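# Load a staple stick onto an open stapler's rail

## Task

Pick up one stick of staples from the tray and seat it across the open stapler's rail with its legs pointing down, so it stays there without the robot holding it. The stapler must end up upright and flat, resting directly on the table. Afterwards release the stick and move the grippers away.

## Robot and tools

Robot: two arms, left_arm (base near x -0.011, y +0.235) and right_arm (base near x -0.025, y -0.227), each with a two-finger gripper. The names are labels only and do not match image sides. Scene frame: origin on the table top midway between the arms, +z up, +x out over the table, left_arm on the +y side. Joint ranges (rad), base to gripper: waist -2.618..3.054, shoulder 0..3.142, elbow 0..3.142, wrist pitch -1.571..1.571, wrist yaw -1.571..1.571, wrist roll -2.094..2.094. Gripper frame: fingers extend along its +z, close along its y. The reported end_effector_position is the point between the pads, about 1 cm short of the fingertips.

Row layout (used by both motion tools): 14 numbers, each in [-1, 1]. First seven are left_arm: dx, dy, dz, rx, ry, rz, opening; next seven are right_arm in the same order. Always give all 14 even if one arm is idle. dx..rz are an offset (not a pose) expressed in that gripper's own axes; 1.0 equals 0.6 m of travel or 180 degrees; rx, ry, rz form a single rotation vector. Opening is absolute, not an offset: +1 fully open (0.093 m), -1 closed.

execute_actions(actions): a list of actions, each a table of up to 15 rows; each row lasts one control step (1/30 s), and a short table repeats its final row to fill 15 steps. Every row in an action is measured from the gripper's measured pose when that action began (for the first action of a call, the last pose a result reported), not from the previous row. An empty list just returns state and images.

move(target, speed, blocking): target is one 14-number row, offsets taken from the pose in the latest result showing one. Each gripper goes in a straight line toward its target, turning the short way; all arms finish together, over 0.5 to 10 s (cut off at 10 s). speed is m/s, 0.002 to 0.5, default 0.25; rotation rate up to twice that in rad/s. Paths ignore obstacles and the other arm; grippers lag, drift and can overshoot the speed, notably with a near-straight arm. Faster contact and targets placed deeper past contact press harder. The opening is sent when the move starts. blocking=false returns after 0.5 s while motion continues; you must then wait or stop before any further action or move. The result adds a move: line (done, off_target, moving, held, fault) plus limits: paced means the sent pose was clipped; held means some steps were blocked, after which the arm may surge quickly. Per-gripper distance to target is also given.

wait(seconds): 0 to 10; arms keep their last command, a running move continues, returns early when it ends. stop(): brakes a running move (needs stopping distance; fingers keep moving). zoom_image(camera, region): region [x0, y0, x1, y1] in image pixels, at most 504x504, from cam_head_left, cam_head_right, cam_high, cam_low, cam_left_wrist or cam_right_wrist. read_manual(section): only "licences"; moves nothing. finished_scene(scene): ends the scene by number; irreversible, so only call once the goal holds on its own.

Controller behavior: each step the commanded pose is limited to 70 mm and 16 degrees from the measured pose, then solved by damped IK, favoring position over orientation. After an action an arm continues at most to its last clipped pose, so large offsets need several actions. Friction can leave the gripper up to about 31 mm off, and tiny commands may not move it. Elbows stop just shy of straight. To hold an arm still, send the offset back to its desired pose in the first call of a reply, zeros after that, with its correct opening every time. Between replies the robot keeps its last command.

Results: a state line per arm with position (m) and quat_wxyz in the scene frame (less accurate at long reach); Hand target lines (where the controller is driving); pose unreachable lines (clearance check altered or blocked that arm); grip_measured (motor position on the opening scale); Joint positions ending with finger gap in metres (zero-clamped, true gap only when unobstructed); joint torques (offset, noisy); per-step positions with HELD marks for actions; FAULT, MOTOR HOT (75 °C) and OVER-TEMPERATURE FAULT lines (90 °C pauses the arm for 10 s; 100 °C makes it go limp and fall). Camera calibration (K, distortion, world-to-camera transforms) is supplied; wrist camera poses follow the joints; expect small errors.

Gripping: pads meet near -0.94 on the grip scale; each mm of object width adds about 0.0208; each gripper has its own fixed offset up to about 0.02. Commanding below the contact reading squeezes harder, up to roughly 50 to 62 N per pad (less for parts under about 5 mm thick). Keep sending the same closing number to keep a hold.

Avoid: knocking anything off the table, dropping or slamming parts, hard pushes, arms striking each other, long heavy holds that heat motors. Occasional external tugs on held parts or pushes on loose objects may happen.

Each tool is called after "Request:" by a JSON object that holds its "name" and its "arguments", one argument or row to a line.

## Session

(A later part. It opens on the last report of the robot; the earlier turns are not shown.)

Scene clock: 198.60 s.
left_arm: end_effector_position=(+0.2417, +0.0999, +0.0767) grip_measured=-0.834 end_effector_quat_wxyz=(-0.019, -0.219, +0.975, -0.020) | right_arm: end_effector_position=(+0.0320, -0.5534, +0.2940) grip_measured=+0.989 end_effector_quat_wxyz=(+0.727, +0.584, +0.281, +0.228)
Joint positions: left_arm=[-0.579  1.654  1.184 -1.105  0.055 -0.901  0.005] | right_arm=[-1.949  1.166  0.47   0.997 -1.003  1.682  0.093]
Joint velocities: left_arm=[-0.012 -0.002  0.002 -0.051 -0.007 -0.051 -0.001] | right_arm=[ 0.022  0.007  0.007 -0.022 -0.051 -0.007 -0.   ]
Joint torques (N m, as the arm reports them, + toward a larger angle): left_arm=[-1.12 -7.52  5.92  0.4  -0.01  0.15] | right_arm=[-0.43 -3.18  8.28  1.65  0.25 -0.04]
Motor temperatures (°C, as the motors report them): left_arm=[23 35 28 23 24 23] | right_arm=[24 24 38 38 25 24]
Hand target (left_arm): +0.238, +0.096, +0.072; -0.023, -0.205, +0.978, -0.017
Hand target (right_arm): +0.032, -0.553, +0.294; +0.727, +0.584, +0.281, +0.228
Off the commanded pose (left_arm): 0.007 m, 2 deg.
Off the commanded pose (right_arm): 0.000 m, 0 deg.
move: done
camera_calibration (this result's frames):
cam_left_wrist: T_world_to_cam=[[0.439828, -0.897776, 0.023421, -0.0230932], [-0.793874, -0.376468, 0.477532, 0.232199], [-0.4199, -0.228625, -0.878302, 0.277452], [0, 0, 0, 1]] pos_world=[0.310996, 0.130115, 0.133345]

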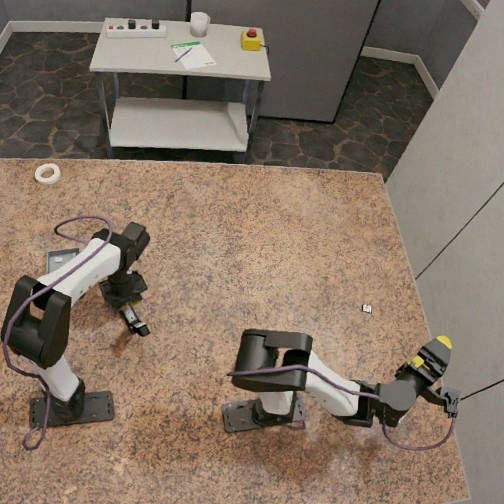

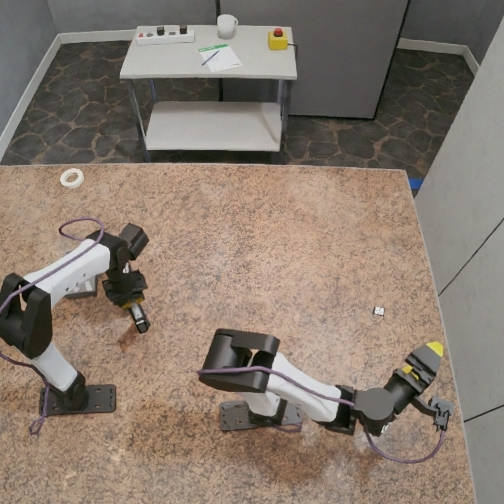

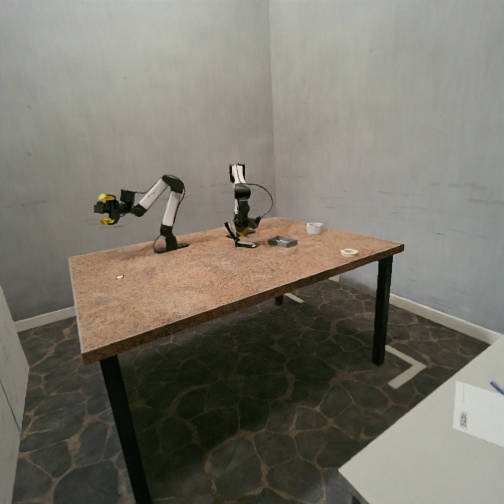

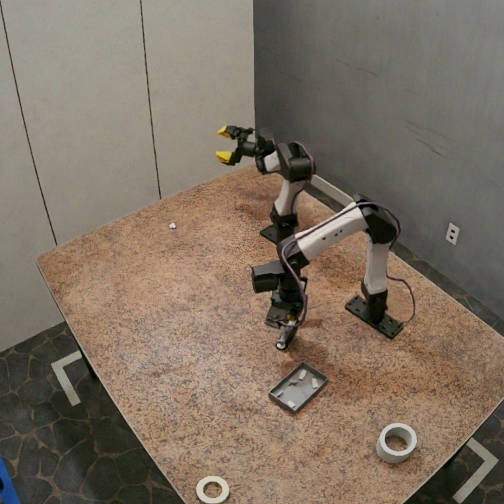

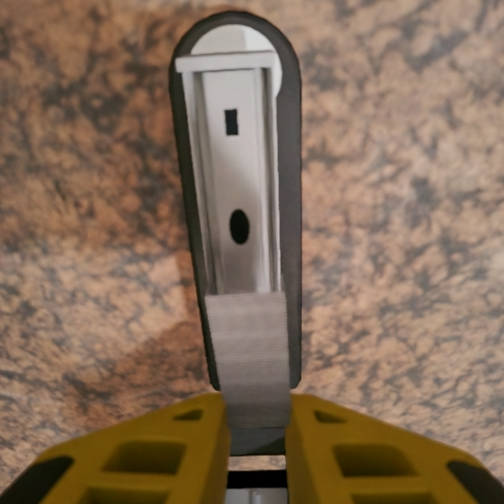

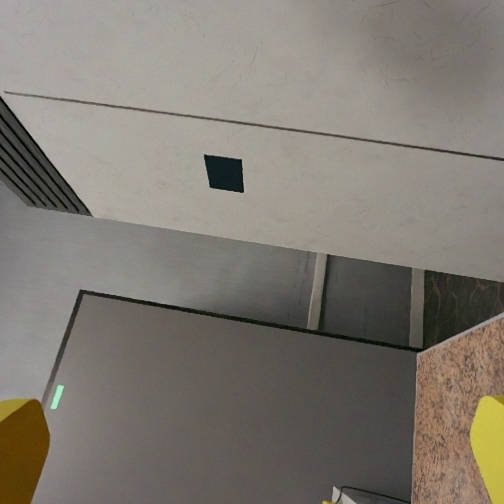

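Request:
{"name": "move", "arguments": {
  "target": [-0.014,0.003,0.045,0,0,0,-0.85,0,0,0,0,0,0,1],
  "speed": 0.06
}}

Request:
{"name": "zoom_image", "arguments": {
  "camera": "cam_high",
  "region": [215, 215, 275, 255]
}}

Scene clock: 210.37 s.
left_arm: end_effector_position=(+0.2477, +0.1003, +0.0544) grip_measured=-0.834 end_effector_quat_wxyz=(-0.016, -0.218, +0.976, -0.022) | right_arm: end_effector_position=(+0.0320, -0.5534, +0.2940) grip_measured=+0.989 end_effector_quat_wxyz=(+0.727, +0.584, +0.281, +0.228)
Joint positions: left_arm=[-0.569  1.69   1.131 -1.009  0.055 -0.889  0.005] | right_arm=[-1.949  1.166  0.47   0.997 -1.003  1.682  0.093]
Joint velocities: left_arm=[-0.017 -0.007 -0.002 -0.037  0.007 -0.095 -0.   ] | right_arm=[-0.017  0.007  0.002 -0.022 -0.007 -0.022 -0.001]
Joint torques (N m, as the arm reports them, + toward a larger angle): left_arm=[ 1.01 -7.64  5.77  0.39  0.    0.14] | right_arm=[-0.27 -3.    8.31  1.62  0.26 -0.02]
Motor temperatures (°C, as the motors report them): left_arm=[23 35 28 23 24 23] | right_arm=[24 24 39 39 25 24]
Hand target (left_arm): +0.248, +0.104, +0.049; -0.019, -0.219, +0.975, -0.020
Hand target (right_arm): +0.032, -0.553, +0.294; +0.727, +0.584, +0.281, +0.228
Off the commanded pose (left_arm): 0.006 m, 0 deg.
Off the commanded pose (right_arm): 0.000 m, 0 deg.
move: done
camera_calibration (this result's frames):
cam_left_wrist: T_world_to_cam=[[0.438618, -0.898174, 0.0299498, -0.0248907], [-0.797821, -0.373839, 0.472996, 0.248737], [-0.413637, -0.231359, -0.880555, 0.259287], [0, 0, 0, 1]] pos_world=[0.316616, 0.13062, 0.11141]

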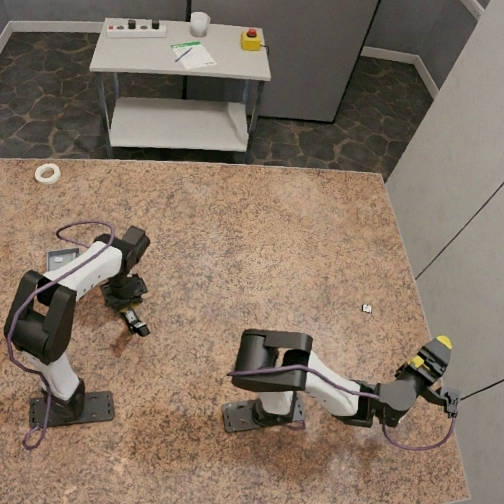

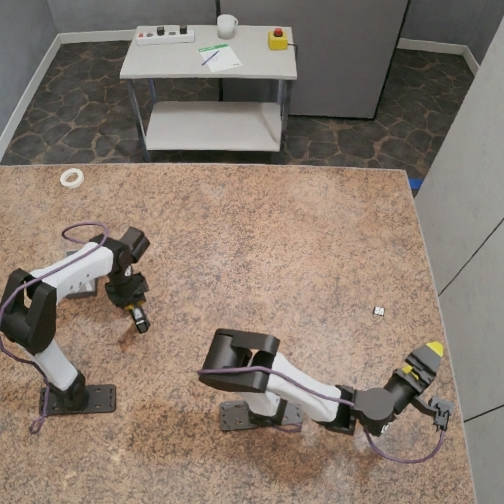

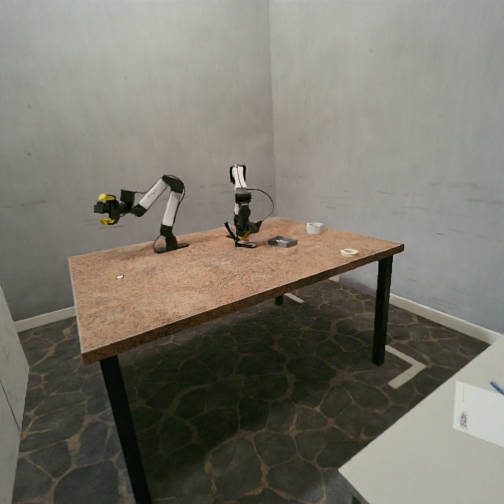

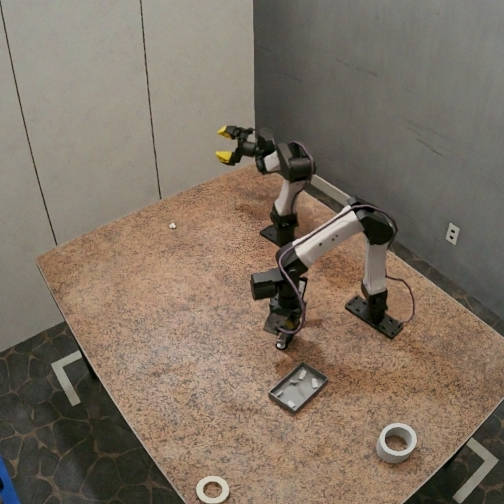

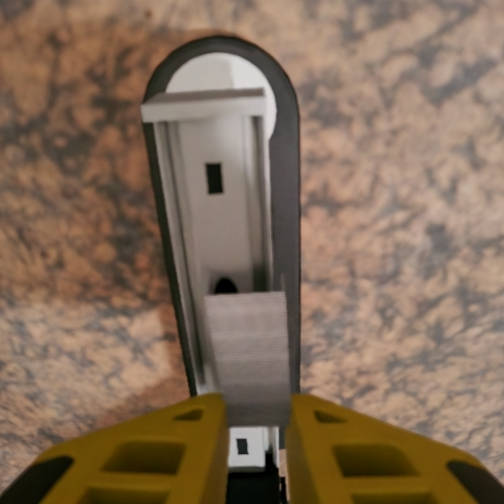

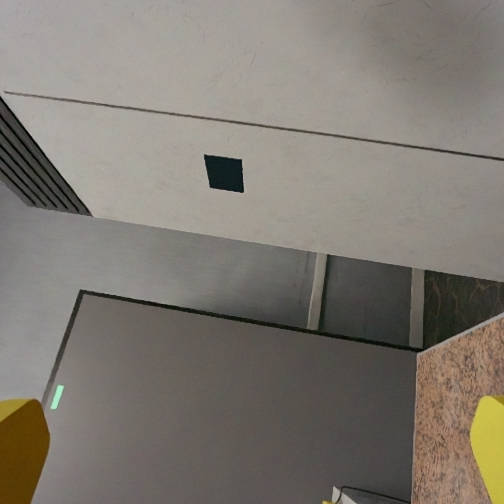

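Region (215, 215, 275, 255) of cam_high's 504x504 image, scaled by 8.400, with more detail than that image has.

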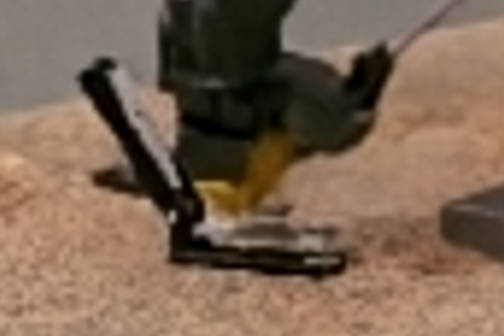

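Request:
{"name": "move", "arguments": {
  "target": [0,0.014,-0.004,0,0,0,-0.85,0,0,0,0,0,0,1],
  "speed": 0.03
}}

Scene clock: 218.17 s.
left_arm: end_effector_position=(+0.2495, +0.1017, +0.0576) grip_measured=-0.834 end_effector_quat_wxyz=(-0.011, -0.217, +0.976, -0.027) | right_arm: end_effector_position=(+0.0320, -0.5534, +0.2940) grip_measured=+0.989 end_effector_quat_wxyz=(+0.727, +0.584, +0.281, +0.228)
Joint positions: left_arm=[-0.561  1.678  1.131 -1.008  0.055 -0.881  0.005] | right_arm=[-1.949  1.166  0.47   0.997 -1.003  1.682  0.093]
Joint velocities: left_arm=[ 0.007 -0.002 -0.007 -0.081  0.022  0.007 -0.001] | right_arm=[ 0.007 -0.007 -0.017  0.051 -0.007 -0.051 -0.   ]
Joint torques (N m, as the arm reports them, + toward a larger angle): left_arm=[ 1.06 -9.73  5.18  0.26 -0.03  0.13] | right_arm=[-0.39 -3.11  8.25  1.62  0.26  0.01]
Motor temperatures (°C, as the motors report them): left_arm=[23 35 28 23 24 23] | right_arm=[24 24 39 39 25 24]
Hand target (left_arm): +0.244, +0.108, +0.057; -0.016, -0.218, +0.976, -0.022
Hand target (right_arm): +0.032, -0.553, +0.294; +0.727, +0.584, +0.281, +0.228
Off the commanded pose (left_arm): 0.008 m, 1 deg.
Off the commanded pose (right_arm): 0.000 m, 0 deg.
move: done
camera_calibration (this result's frames):
cam_left_wrist: T_world_to_cam=[[0.437517, -0.898302, 0.0404037, -0.0247896], [-0.803793, -0.370554, 0.46541, 0.250822], [-0.403107, -0.236101, -0.884173, 0.261284], [0, 0, 0, 1]] pos_world=[0.31778, 0.132364, 0.115287]

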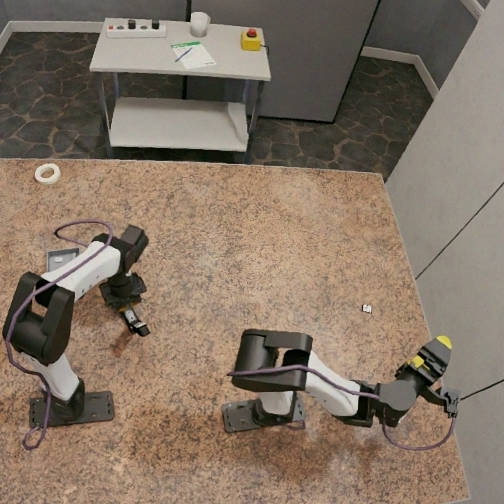

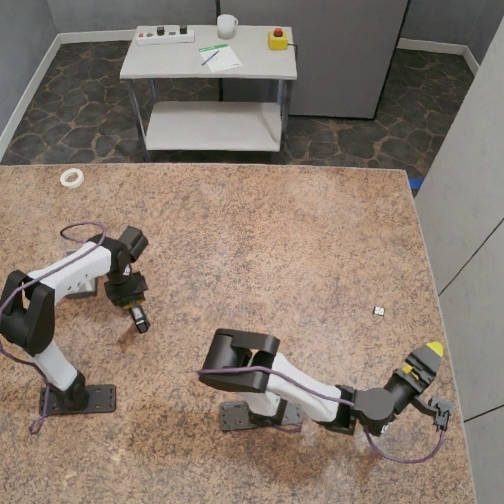

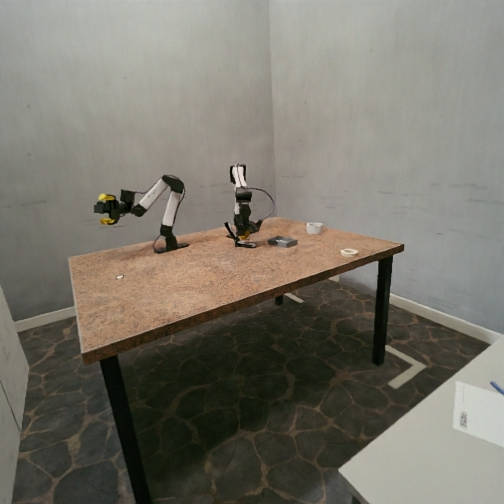

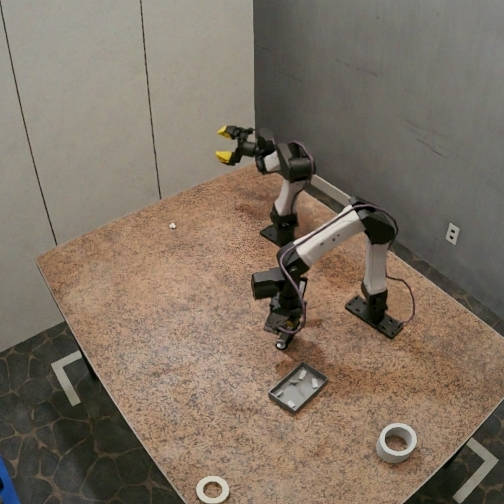

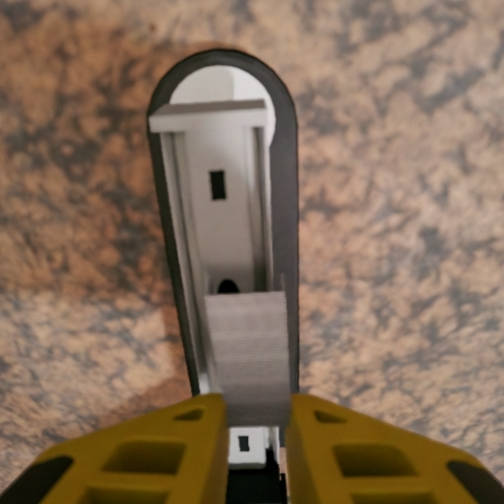

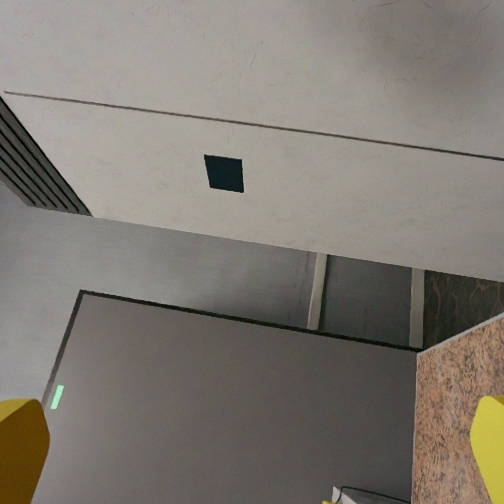

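Request:
{"name": "move", "arguments": {
  "target": [0,0.021,0,0,0,0,-0.85,0,0,0,0,0,0,1],
  "speed": 0.03
}}

Scene clock: 226.67 s.
left_arm: end_effector_position=(+0.2459, +0.1090, +0.0567) grip_measured=-0.834 end_effector_quat_wxyz=(-0.012, -0.218, +0.976, -0.025) | right_arm: end_effector_position=(+0.0320, -0.5534, +0.2940) grip_measured=+0.989 end_effector_quat_wxyz=(+0.727, +0.584, +0.281, +0.228)
Joint positions: left_arm=[-0.544  1.659  1.106 -1.007  0.055 -0.864  0.005] | right_arm=[-1.949  1.166  0.47   0.997 -1.003  1.682  0.093]
Joint velocities: left_arm=[-0.007 -0.002 -0.002  0.081  0.007  0.007 -0.001] | right_arm=[ 0.017 -0.012 -0.007 -0.066 -0.066  0.022  0.001]
Joint torques (N m, as the arm reports them, + toward a larger angle): left_arm=[ 1.11 -9.57  5.61  0.34 -0.02  0.14] | right_arm=[-0.37 -3.05  8.29  1.65  0.26 -0.02]
Motor temperatures (°C, as the motors report them): left_arm=[23 35 28 23 24 24] | right_arm=[24 24 39 39 25 24]
Hand target (left_arm): +0.244, +0.113, +0.057; -0.011, -0.218, +0.976, -0.026
Hand target (right_arm): +0.032, -0.553, +0.294; +0.727, +0.584, +0.281, +0.228
Off the commanded pose (left_arm): 0.004 m, 0 deg.
Off the commanded pose (right_arm): 0.000 m, 0 deg.
move: done
camera_calibration (this result's frames):
cam_left_wrist: T_world_to_cam=[[0.438352, -0.898023, 0.0374377, -0.0166635], [-0.801999, -0.371997, 0.46735, 0.250597], [-0.405764, -0.234889, -0.88328, 0.261202], [0, 0, 0, 1]] pos_world=[0.314269, 0.13961, 0.114222]

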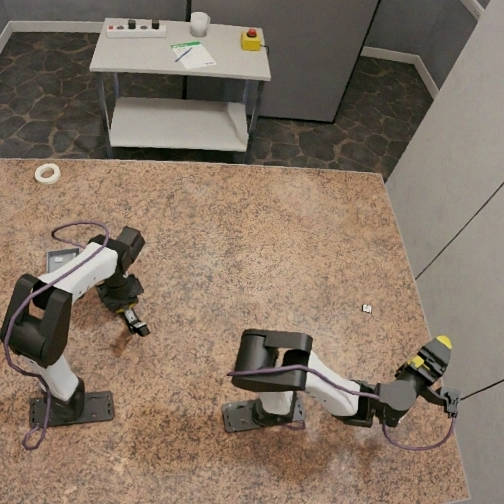

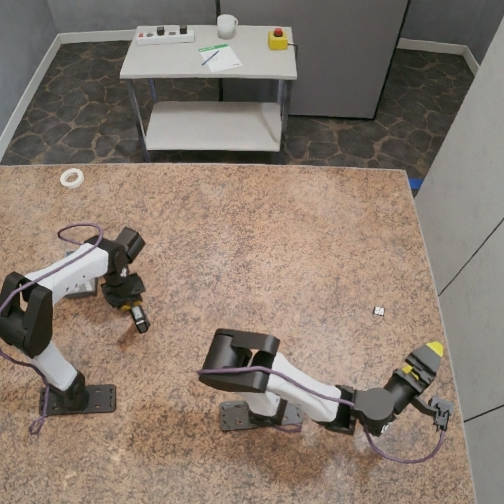

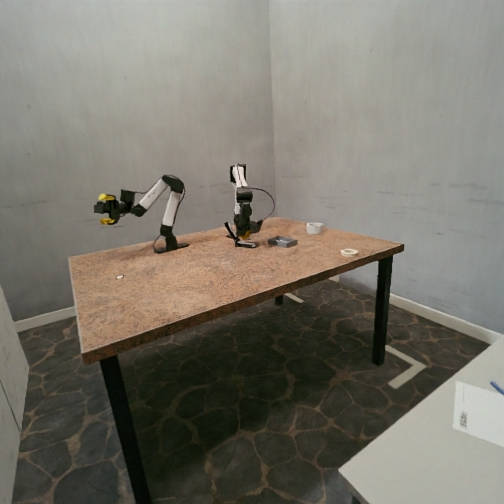

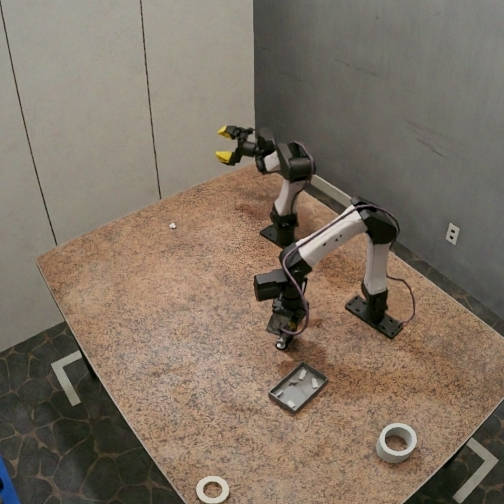

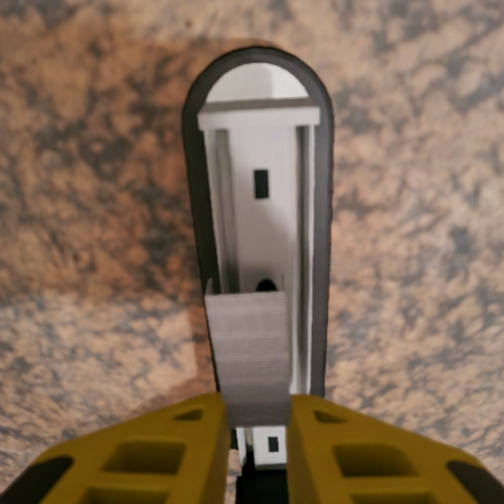

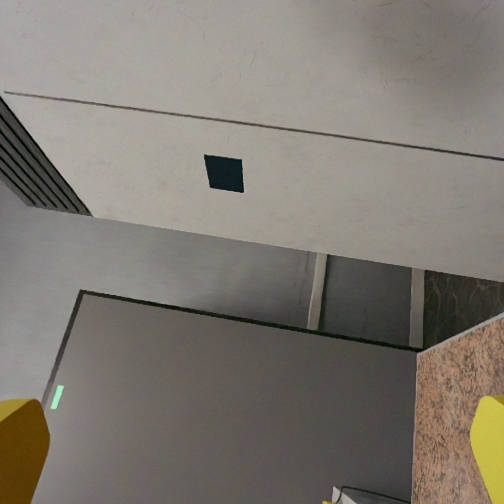

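Request:
{"name": "move", "arguments": {
  "target": [0,-0.016,0,0,0,0.015,-0.85,0,0,0,0,0,0,1],
  "speed": 0.1
}}

Scene clock: 241.10 s.
left_arm: end_effector_position=(+0.2470, +0.1051, +0.0554) grip_measured=-0.834 end_effector_quat_wxyz=(-0.014, -0.206, +0.978, -0.024) | right_arm: end_effector_position=(+0.0320, -0.5534, +0.2940) grip_measured=+0.989 end_effector_quat_wxyz=(+0.727, +0.584, +0.281, +0.228)
Joint positions: left_arm=[-0.555  1.675  1.118 -1.008  0.055 -0.85   0.005] | right_arm=[-1.949  1.166  0.47   0.997 -1.003  1.682  0.093]
Joint velocities: left_arm=[-0.002 -0.017 -0.002  0.037 -0.022  0.081 -0.001] | right_arm=[-0.002 -0.007  0.002  0.051 -0.007 -0.066  0.001]
Joint torques (N m, as the arm reports them, + toward a larger angle): left_arm=[-0.76 -7.29  8.5   0.29  0.    0.13] | right_arm=[-0.34 -2.98  8.35  1.65  0.22 -0.02]
Motor temperatures (°C, as the motors report them): left_arm=[23 36 28 22 24 24] | right_arm=[24 24 40 40 25 24]
Hand target (left_arm): +0.250, +0.100, +0.057; -0.012, -0.195, +0.980, -0.026
Hand target (right_arm): +0.032, -0.553, +0.294; +0.727, +0.584, +0.281, +0.228
Off the commanded pose (left_arm): 0.006 m, 1 deg.
Off the commanded pose (right_arm): 0.000 m, 0 deg.
move: done
camera_calibration (this result's frames):
cam_left_wrist: T_world_to_cam=[[0.415747, -0.908827, 0.0344698, -0.0136873], [-0.809529, -0.352518, 0.469461, 0.250339], [-0.414508, -0.223082, -0.88228, 0.260429], [0, 0, 0, 1]] pos_world=[0.316297, 0.133906, 0.112719]

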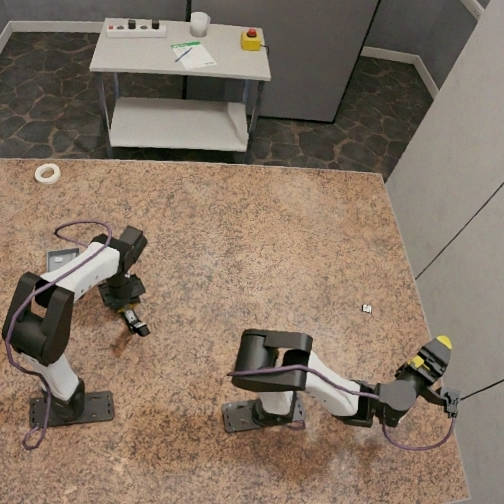

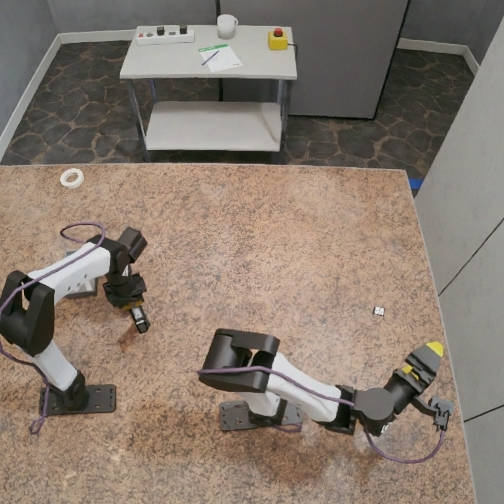

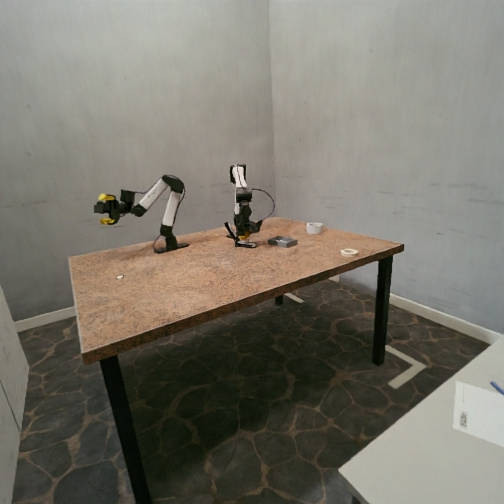

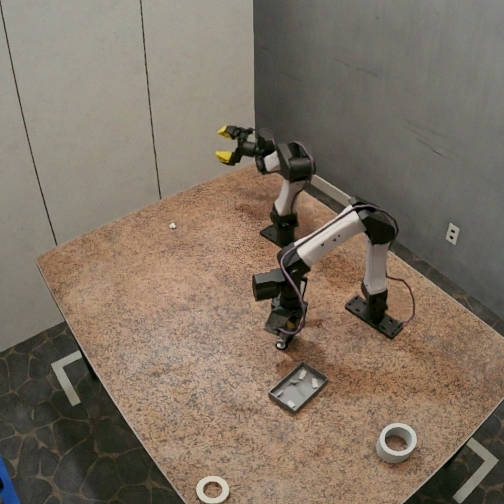

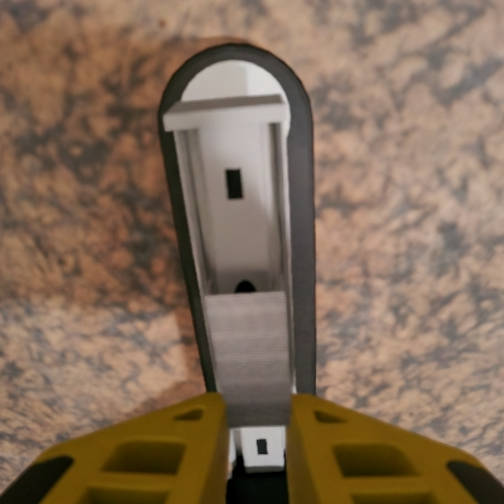

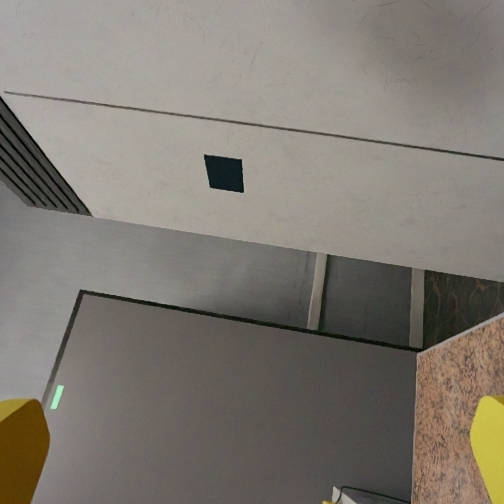

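Request:
{"name": "move", "arguments": {
  "target": [0,0,0.04,0,0,0,-0.85,0,0,0,0,0,0,1],
  "speed": 0.03
}}

Scene clock: 248.33 s.
left_arm: end_effector_position=(+0.2479, +0.1044, +0.0434) grip_measured=-0.834 end_effector_quat_wxyz=(-0.011, -0.205, +0.978, -0.027) | right_arm: end_effector_position=(+0.0320, -0.5534, +0.2940) grip_measured=+0.989 end_effector_quat_wxyz=(+0.727, +0.584, +0.281, +0.228)
Joint positions: left_arm=[-0.555  1.688  1.082 -0.951  0.057 -0.849  0.005] | right_arm=[-1.949  1.166  0.47   0.997 -1.003  1.682  0.093]
Joint velocities: left_arm=[ 0.012  0.012 -0.002  0.081 -0.022  0.066  0.   ] | right_arm=[-0.022 -0.022 -0.017 -0.081 -0.007  0.066 -0.001]
Joint torques (N m, as the arm reports them, + toward a larger angle): left_arm=[-0.2  -6.48  4.18  0.67 -0.01 -0.01] | right_arm=[-0.27 -2.95  8.45  1.64  0.23 -0.06]
Motor temperatures (°C, as the motors report them): left_arm=[23 35 29 22 24 24] | right_arm=[24 24 40 40 25 24]
Hand target (left_arm): +0.246, +0.104, +0.032; -0.014, -0.205, +0.978, -0.024
Hand target (right_arm): +0.032, -0.553, +0.294; +0.727, +0.584, +0.281, +0.228
Off the commanded pose (left_arm): 0.012 m, 0 deg.
Off the commanded pose (right_arm): 0.000 m, 0 deg.
move: off_target (left_arm)
camera_calibration (this result's frames):
cam_left_wrist: T_world_to_cam=[[0.414455, -0.909132, 0.0412985, -0.0142928], [-0.812899, -0.349418, 0.465942, 0.257193], [-0.409172, -0.226683, -0.883851, 0.249158], [0, 0, 0, 1]] pos_world=[0.316944, 0.133354, 0.100972]

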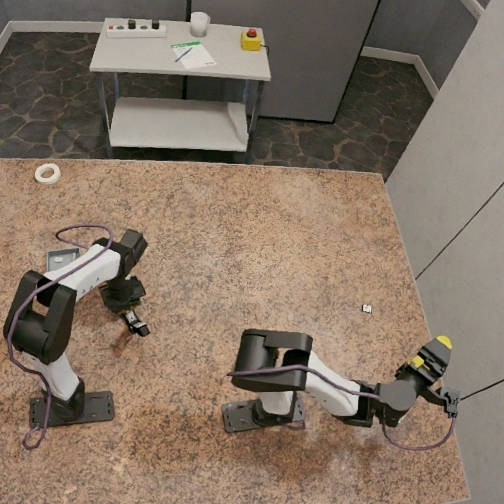

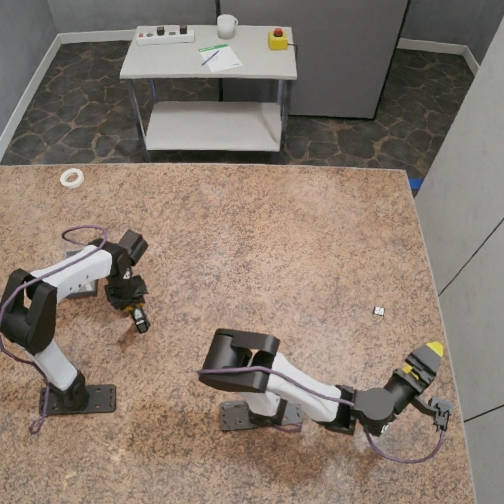

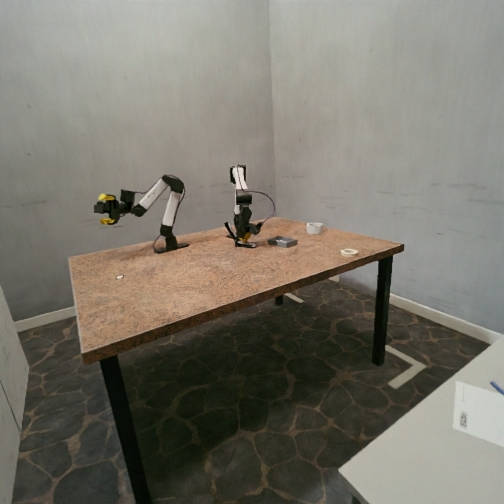

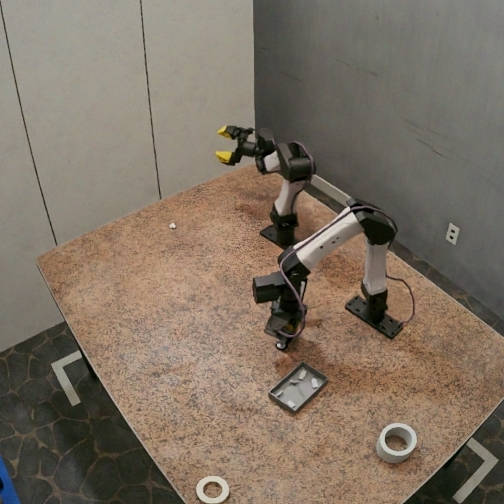

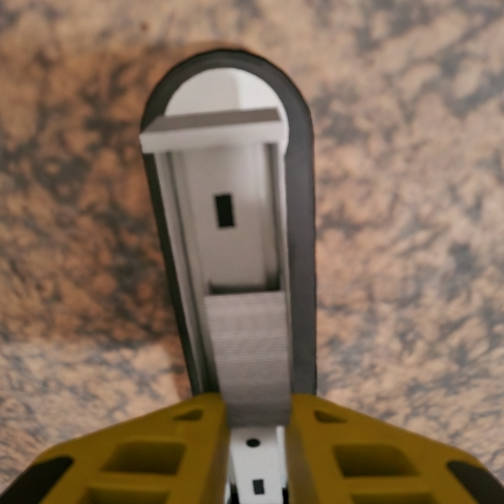

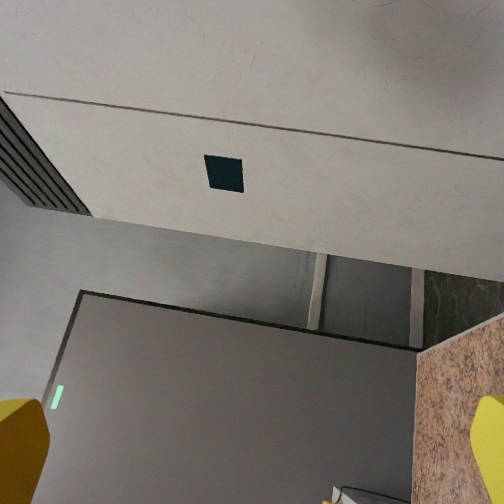

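Request:
{"name": "move", "arguments": {
  "target": [0,0.0145,-0.018,0,0,0,-0.85,0,0,0,0,0,0,1],
  "speed": 0.03
}}

Scene clock: 256.03 s.
left_arm: end_effector_position=(+0.2435, +0.1088, +0.0497) grip_measured=-0.834 end_effector_quat_wxyz=(-0.016, -0.205, +0.978, -0.027) | right_arm: end_effector_position=(+0.0320, -0.5534, +0.2940) grip_measured=+0.989 end_effector_quat_wxyz=(+0.727, +0.584, +0.281, +0.228)
Joint positions: left_arm=[-0.544  1.664  1.082 -0.982  0.063 -0.837  0.005] | right_arm=[-1.949  1.166  0.47   0.997 -1.003  1.682  0.093]
Joint velocities: left_arm=[-0.002 -0.027 -0.007  0.022 -0.022 -0.037  0.001] | right_arm=[ 0.012 -0.002  0.012  0.007  0.022  0.051 -0.001]
Joint torques (N m, as the arm reports them, + toward a larger angle): left_arm=[ 1.1  -9.53  7.19  0.25 -0.08  0.16] | right_arm=[-0.31 -3.11  8.26  1.66  0.23 -0.05]
Motor temperatures (°C, as the motors report them): left_arm=[23 35 29 23 24 23] | right_arm=[24 24 40 40 25 24]
Hand target (left_arm): +0.245, +0.113, +0.054; -0.011, -0.205, +0.978, -0.027
Hand target (right_arm): +0.032, -0.553, +0.294; +0.727, +0.584, +0.281, +0.228
Off the commanded pose (left_arm): 0.006 m, 1 deg.
Off the commanded pose (right_arm): 0.000 m, 0 deg.
move: done
camera_calibration (this result's frames):
cam_left_wrist: T_world_to_cam=[[0.414086, -0.909348, 0.0402326, -0.00858397], [-0.808977, -0.3474, 0.474204, 0.250553], [-0.41724, -0.228908, -0.879495, 0.25587], [0, 0, 0, 1]] pos_world=[0.313006, 0.137807, 0.106568]

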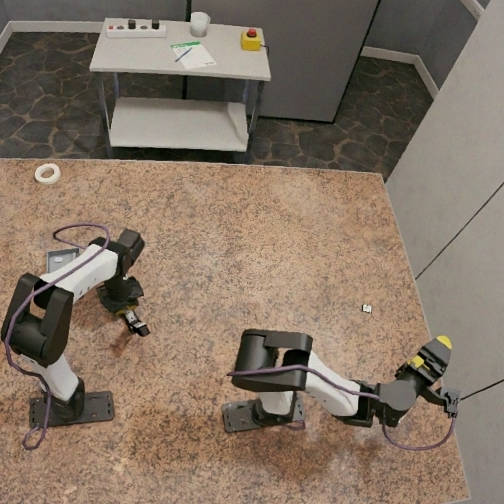

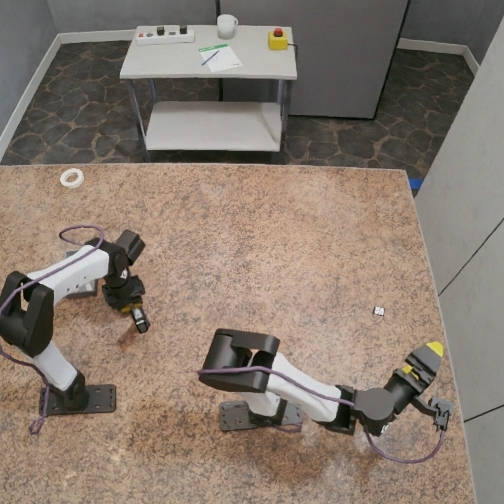

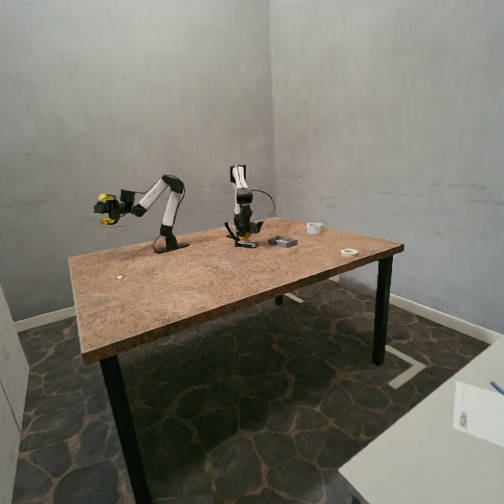

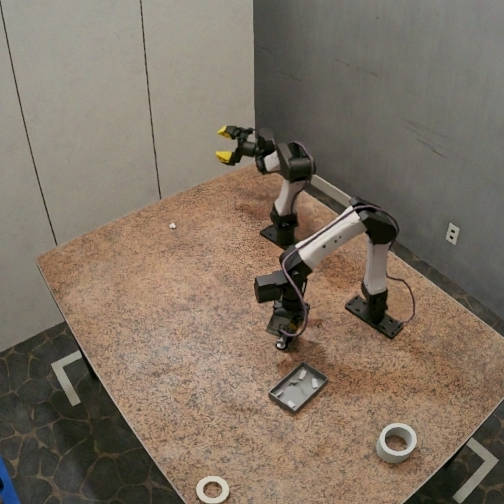

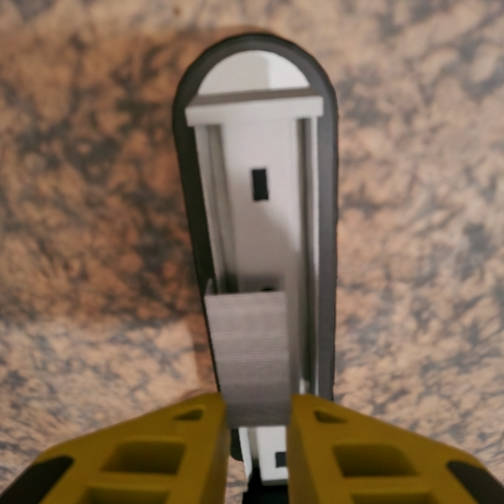

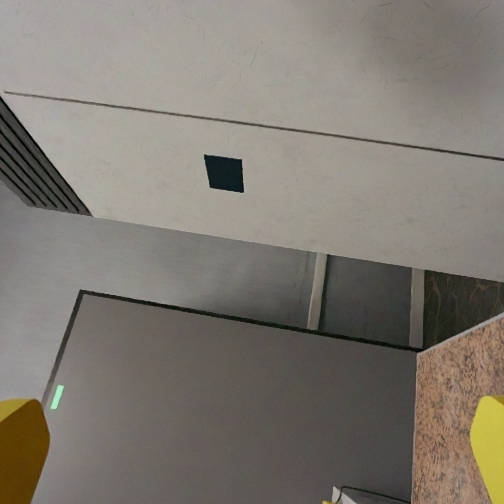

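Request:
{"name": "move", "arguments": {
  "target": [-0.009,-0.011,0.006,0,0,0,-0.85,0,0,0,0,0,0,1],
  "speed": 0.05
}}

Scene clock: 266.73 s.
left_arm: end_effector_position=(+0.2446, +0.1082, +0.0451) grip_measured=-0.834 end_effector_quat_wxyz=(-0.022, -0.204, +0.978, -0.023) | right_arm: end_effector_position=(+0.0320, -0.5534, +0.2940) grip_measured=+0.989 end_effector_quat_wxyz=(+0.727, +0.584, +0.281, +0.228)
Joint positions: left_arm=[-0.544  1.688  1.089 -0.98   0.063 -0.836  0.005] | right_arm=[-1.949  1.166  0.47   0.997 -1.003  1.682  0.093]
Joint velocities: left_arm=[ 0.007 -0.002  0.002 -0.022  0.022 -0.051 -0.   ] | right_arm=[-0.022  0.002  0.007  0.022  0.081 -0.051 -0.001]
Joint torques (N m, as the arm reports them, + toward a larger angle): left_arm=[-0.02 -7.17  8.36  0.38  0.    0.03] | right_arm=[-0.4  -2.91  8.33  1.61  0.22 -0.05]
Motor temperatures (°C, as the motors report them): left_arm=[23 35 29 22 24 24] | right_arm=[24 24 40 40 25 24]
Hand target (left_arm): +0.251, +0.105, +0.046; -0.016, -0.205, +0.978, -0.028
Hand target (right_arm): +0.032, -0.553, +0.294; +0.727, +0.584, +0.281, +0.228
Off the commanded pose (left_arm): 0.007 m, 1 deg.
Off the commanded pose (right_arm): 0.000 m, 0 deg.
move: done
camera_calibration (this result's frames):
cam_left_wrist: T_world_to_cam=[[0.413851, -0.909871, 0.0293708, -0.00875985], [-0.802943, -0.349632, 0.482742, 0.251847], [-0.428964, -0.223367, -0.87527, 0.254321], [0, 0, 0, 1]] pos_world=[0.314939, 0.13689, 0.10128]

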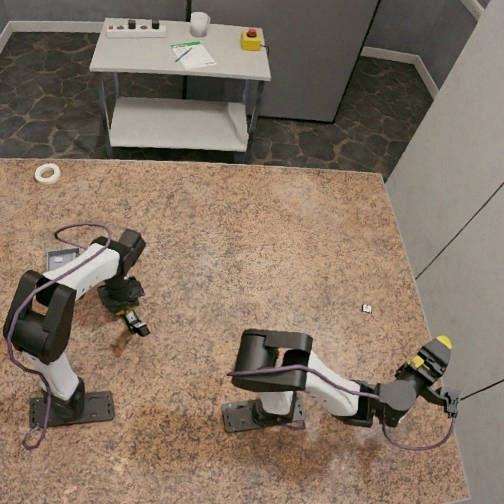

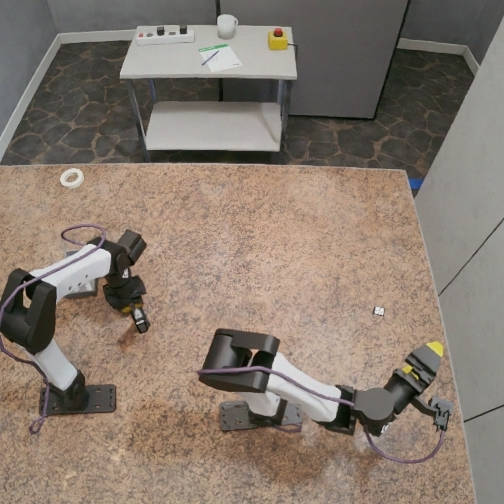

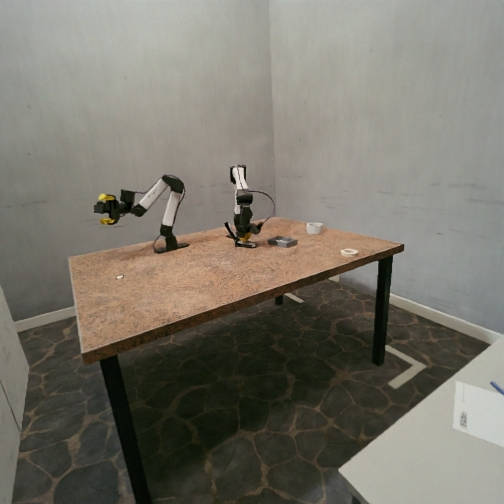

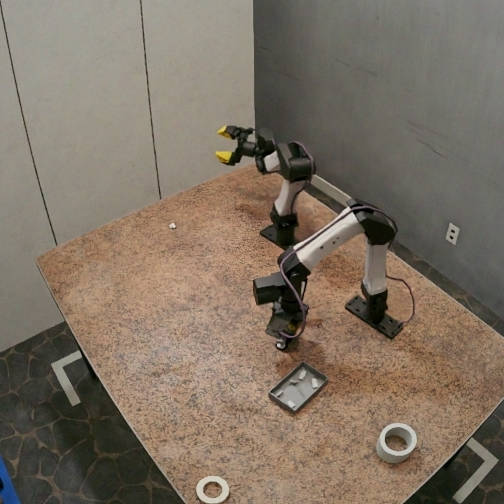

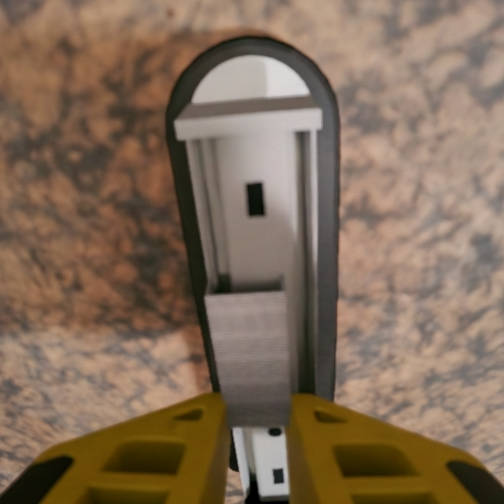

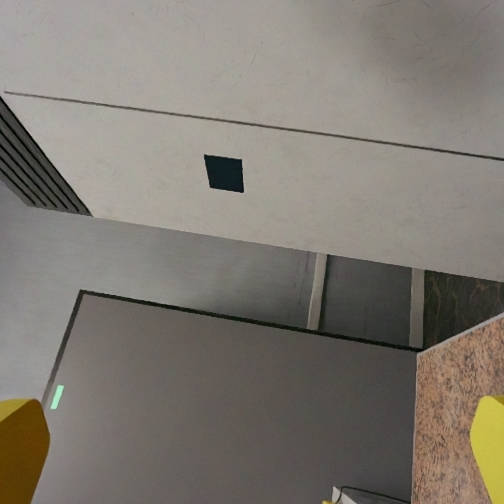

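Request:
{"name": "move", "arguments": {
  "target": [-0.0125,-0.0155,-0.02,0,0,0,-0.85,0,0,0,0,0,0,1],
  "speed": 0.05
}}

Scene clock: 275.80 s.
left_arm: end_effector_position=(+0.2542, +0.1039, +0.0558) grip_measured=-0.834 end_effector_quat_wxyz=(-0.019, -0.204, +0.978, -0.026) | right_arm: end_effector_position=(+0.0320, -0.5534, +0.2940) grip_measured=+0.989 end_effector_quat_wxyz=(+0.727, +0.584, +0.281, +0.228)
Joint positions: left_arm=[-0.544  1.706  1.154 -1.02   0.063 -0.836  0.005] | right_arm=[-1.949  1.166  0.47   0.997 -1.003  1.682  0.093]
Joint velocities: left_arm=[-0.002  0.002 -0.012 -0.066 -0.125 -0.066 -0.001] | right_arm=[-0.017 -0.002 -0.017  0.037 -0.037 -0.022 -0.001]
Joint torques (N m, as the arm reports them, + toward a larger angle): left_arm=[ 0.12 -7.62  8.55  0.22  0.01  0.07] | right_arm=[-0.26 -2.96  8.4   1.62  0.23 -0.03]
Motor temperatures (°C, as the motors report them): left_arm=[23 35 30 22 24 23] | right_arm=[24 24 40 41 25 24]
Hand target (left_arm): +0.256, +0.103, +0.057; -0.022, -0.204, +0.978, -0.023
Hand target (right_arm): +0.032, -0.553, +0.294; +0.727, +0.584, +0.281, +0.228
Off the commanded pose (left_arm): 0.002 m, 0 deg.
Off the commanded pose (right_arm): 0.000 m, 0 deg.
move: done
camera_calibration (this result's frames):
cam_left_wrist: T_world_to_cam=[[0.413615, -0.909764, 0.0353926, -0.0172214], [-0.80645, -0.348048, 0.478019, 0.253828], [-0.422566, -0.226258, -0.877636, 0.265599], [0, 0, 0, 1]] pos_world=[0.324055, 0.132771, 0.112374]

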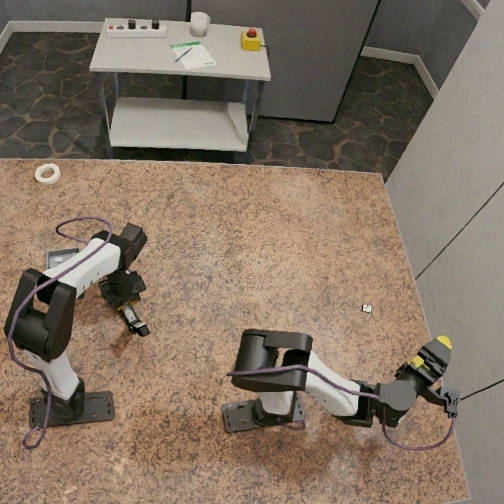

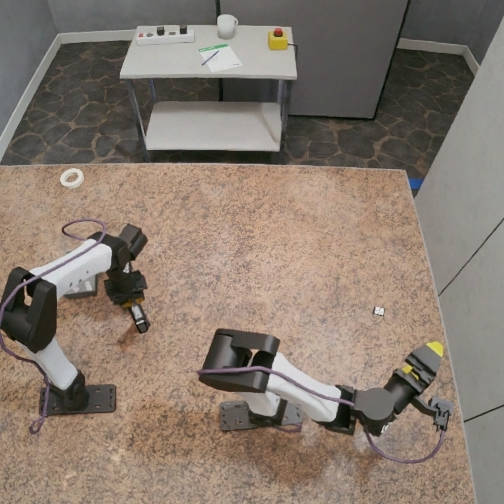

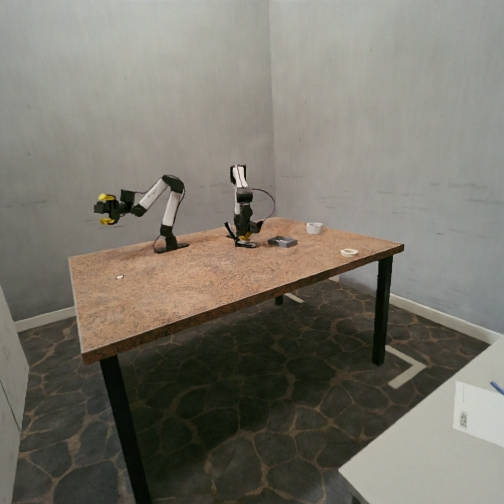

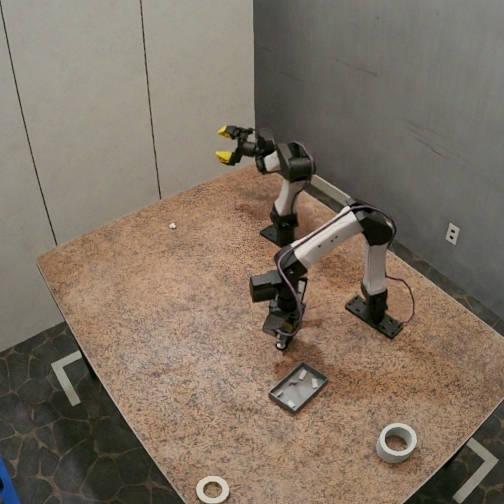

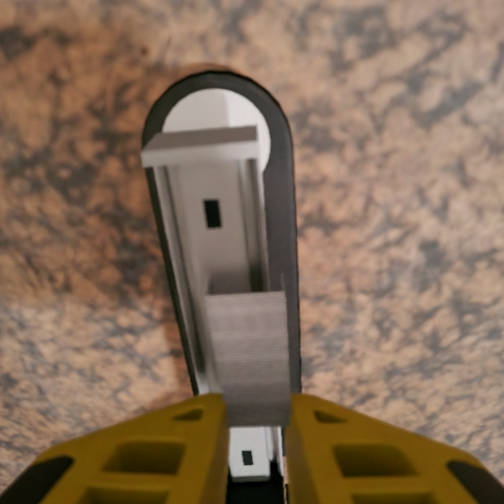

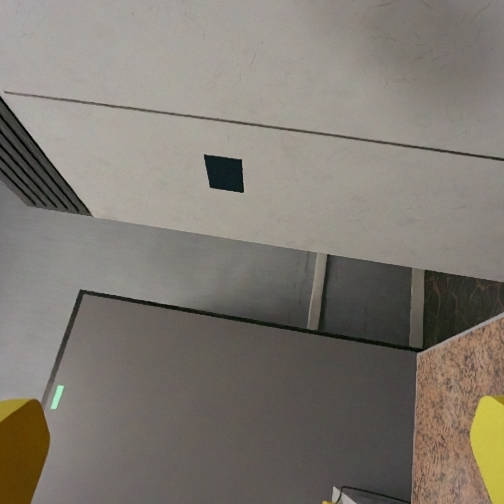

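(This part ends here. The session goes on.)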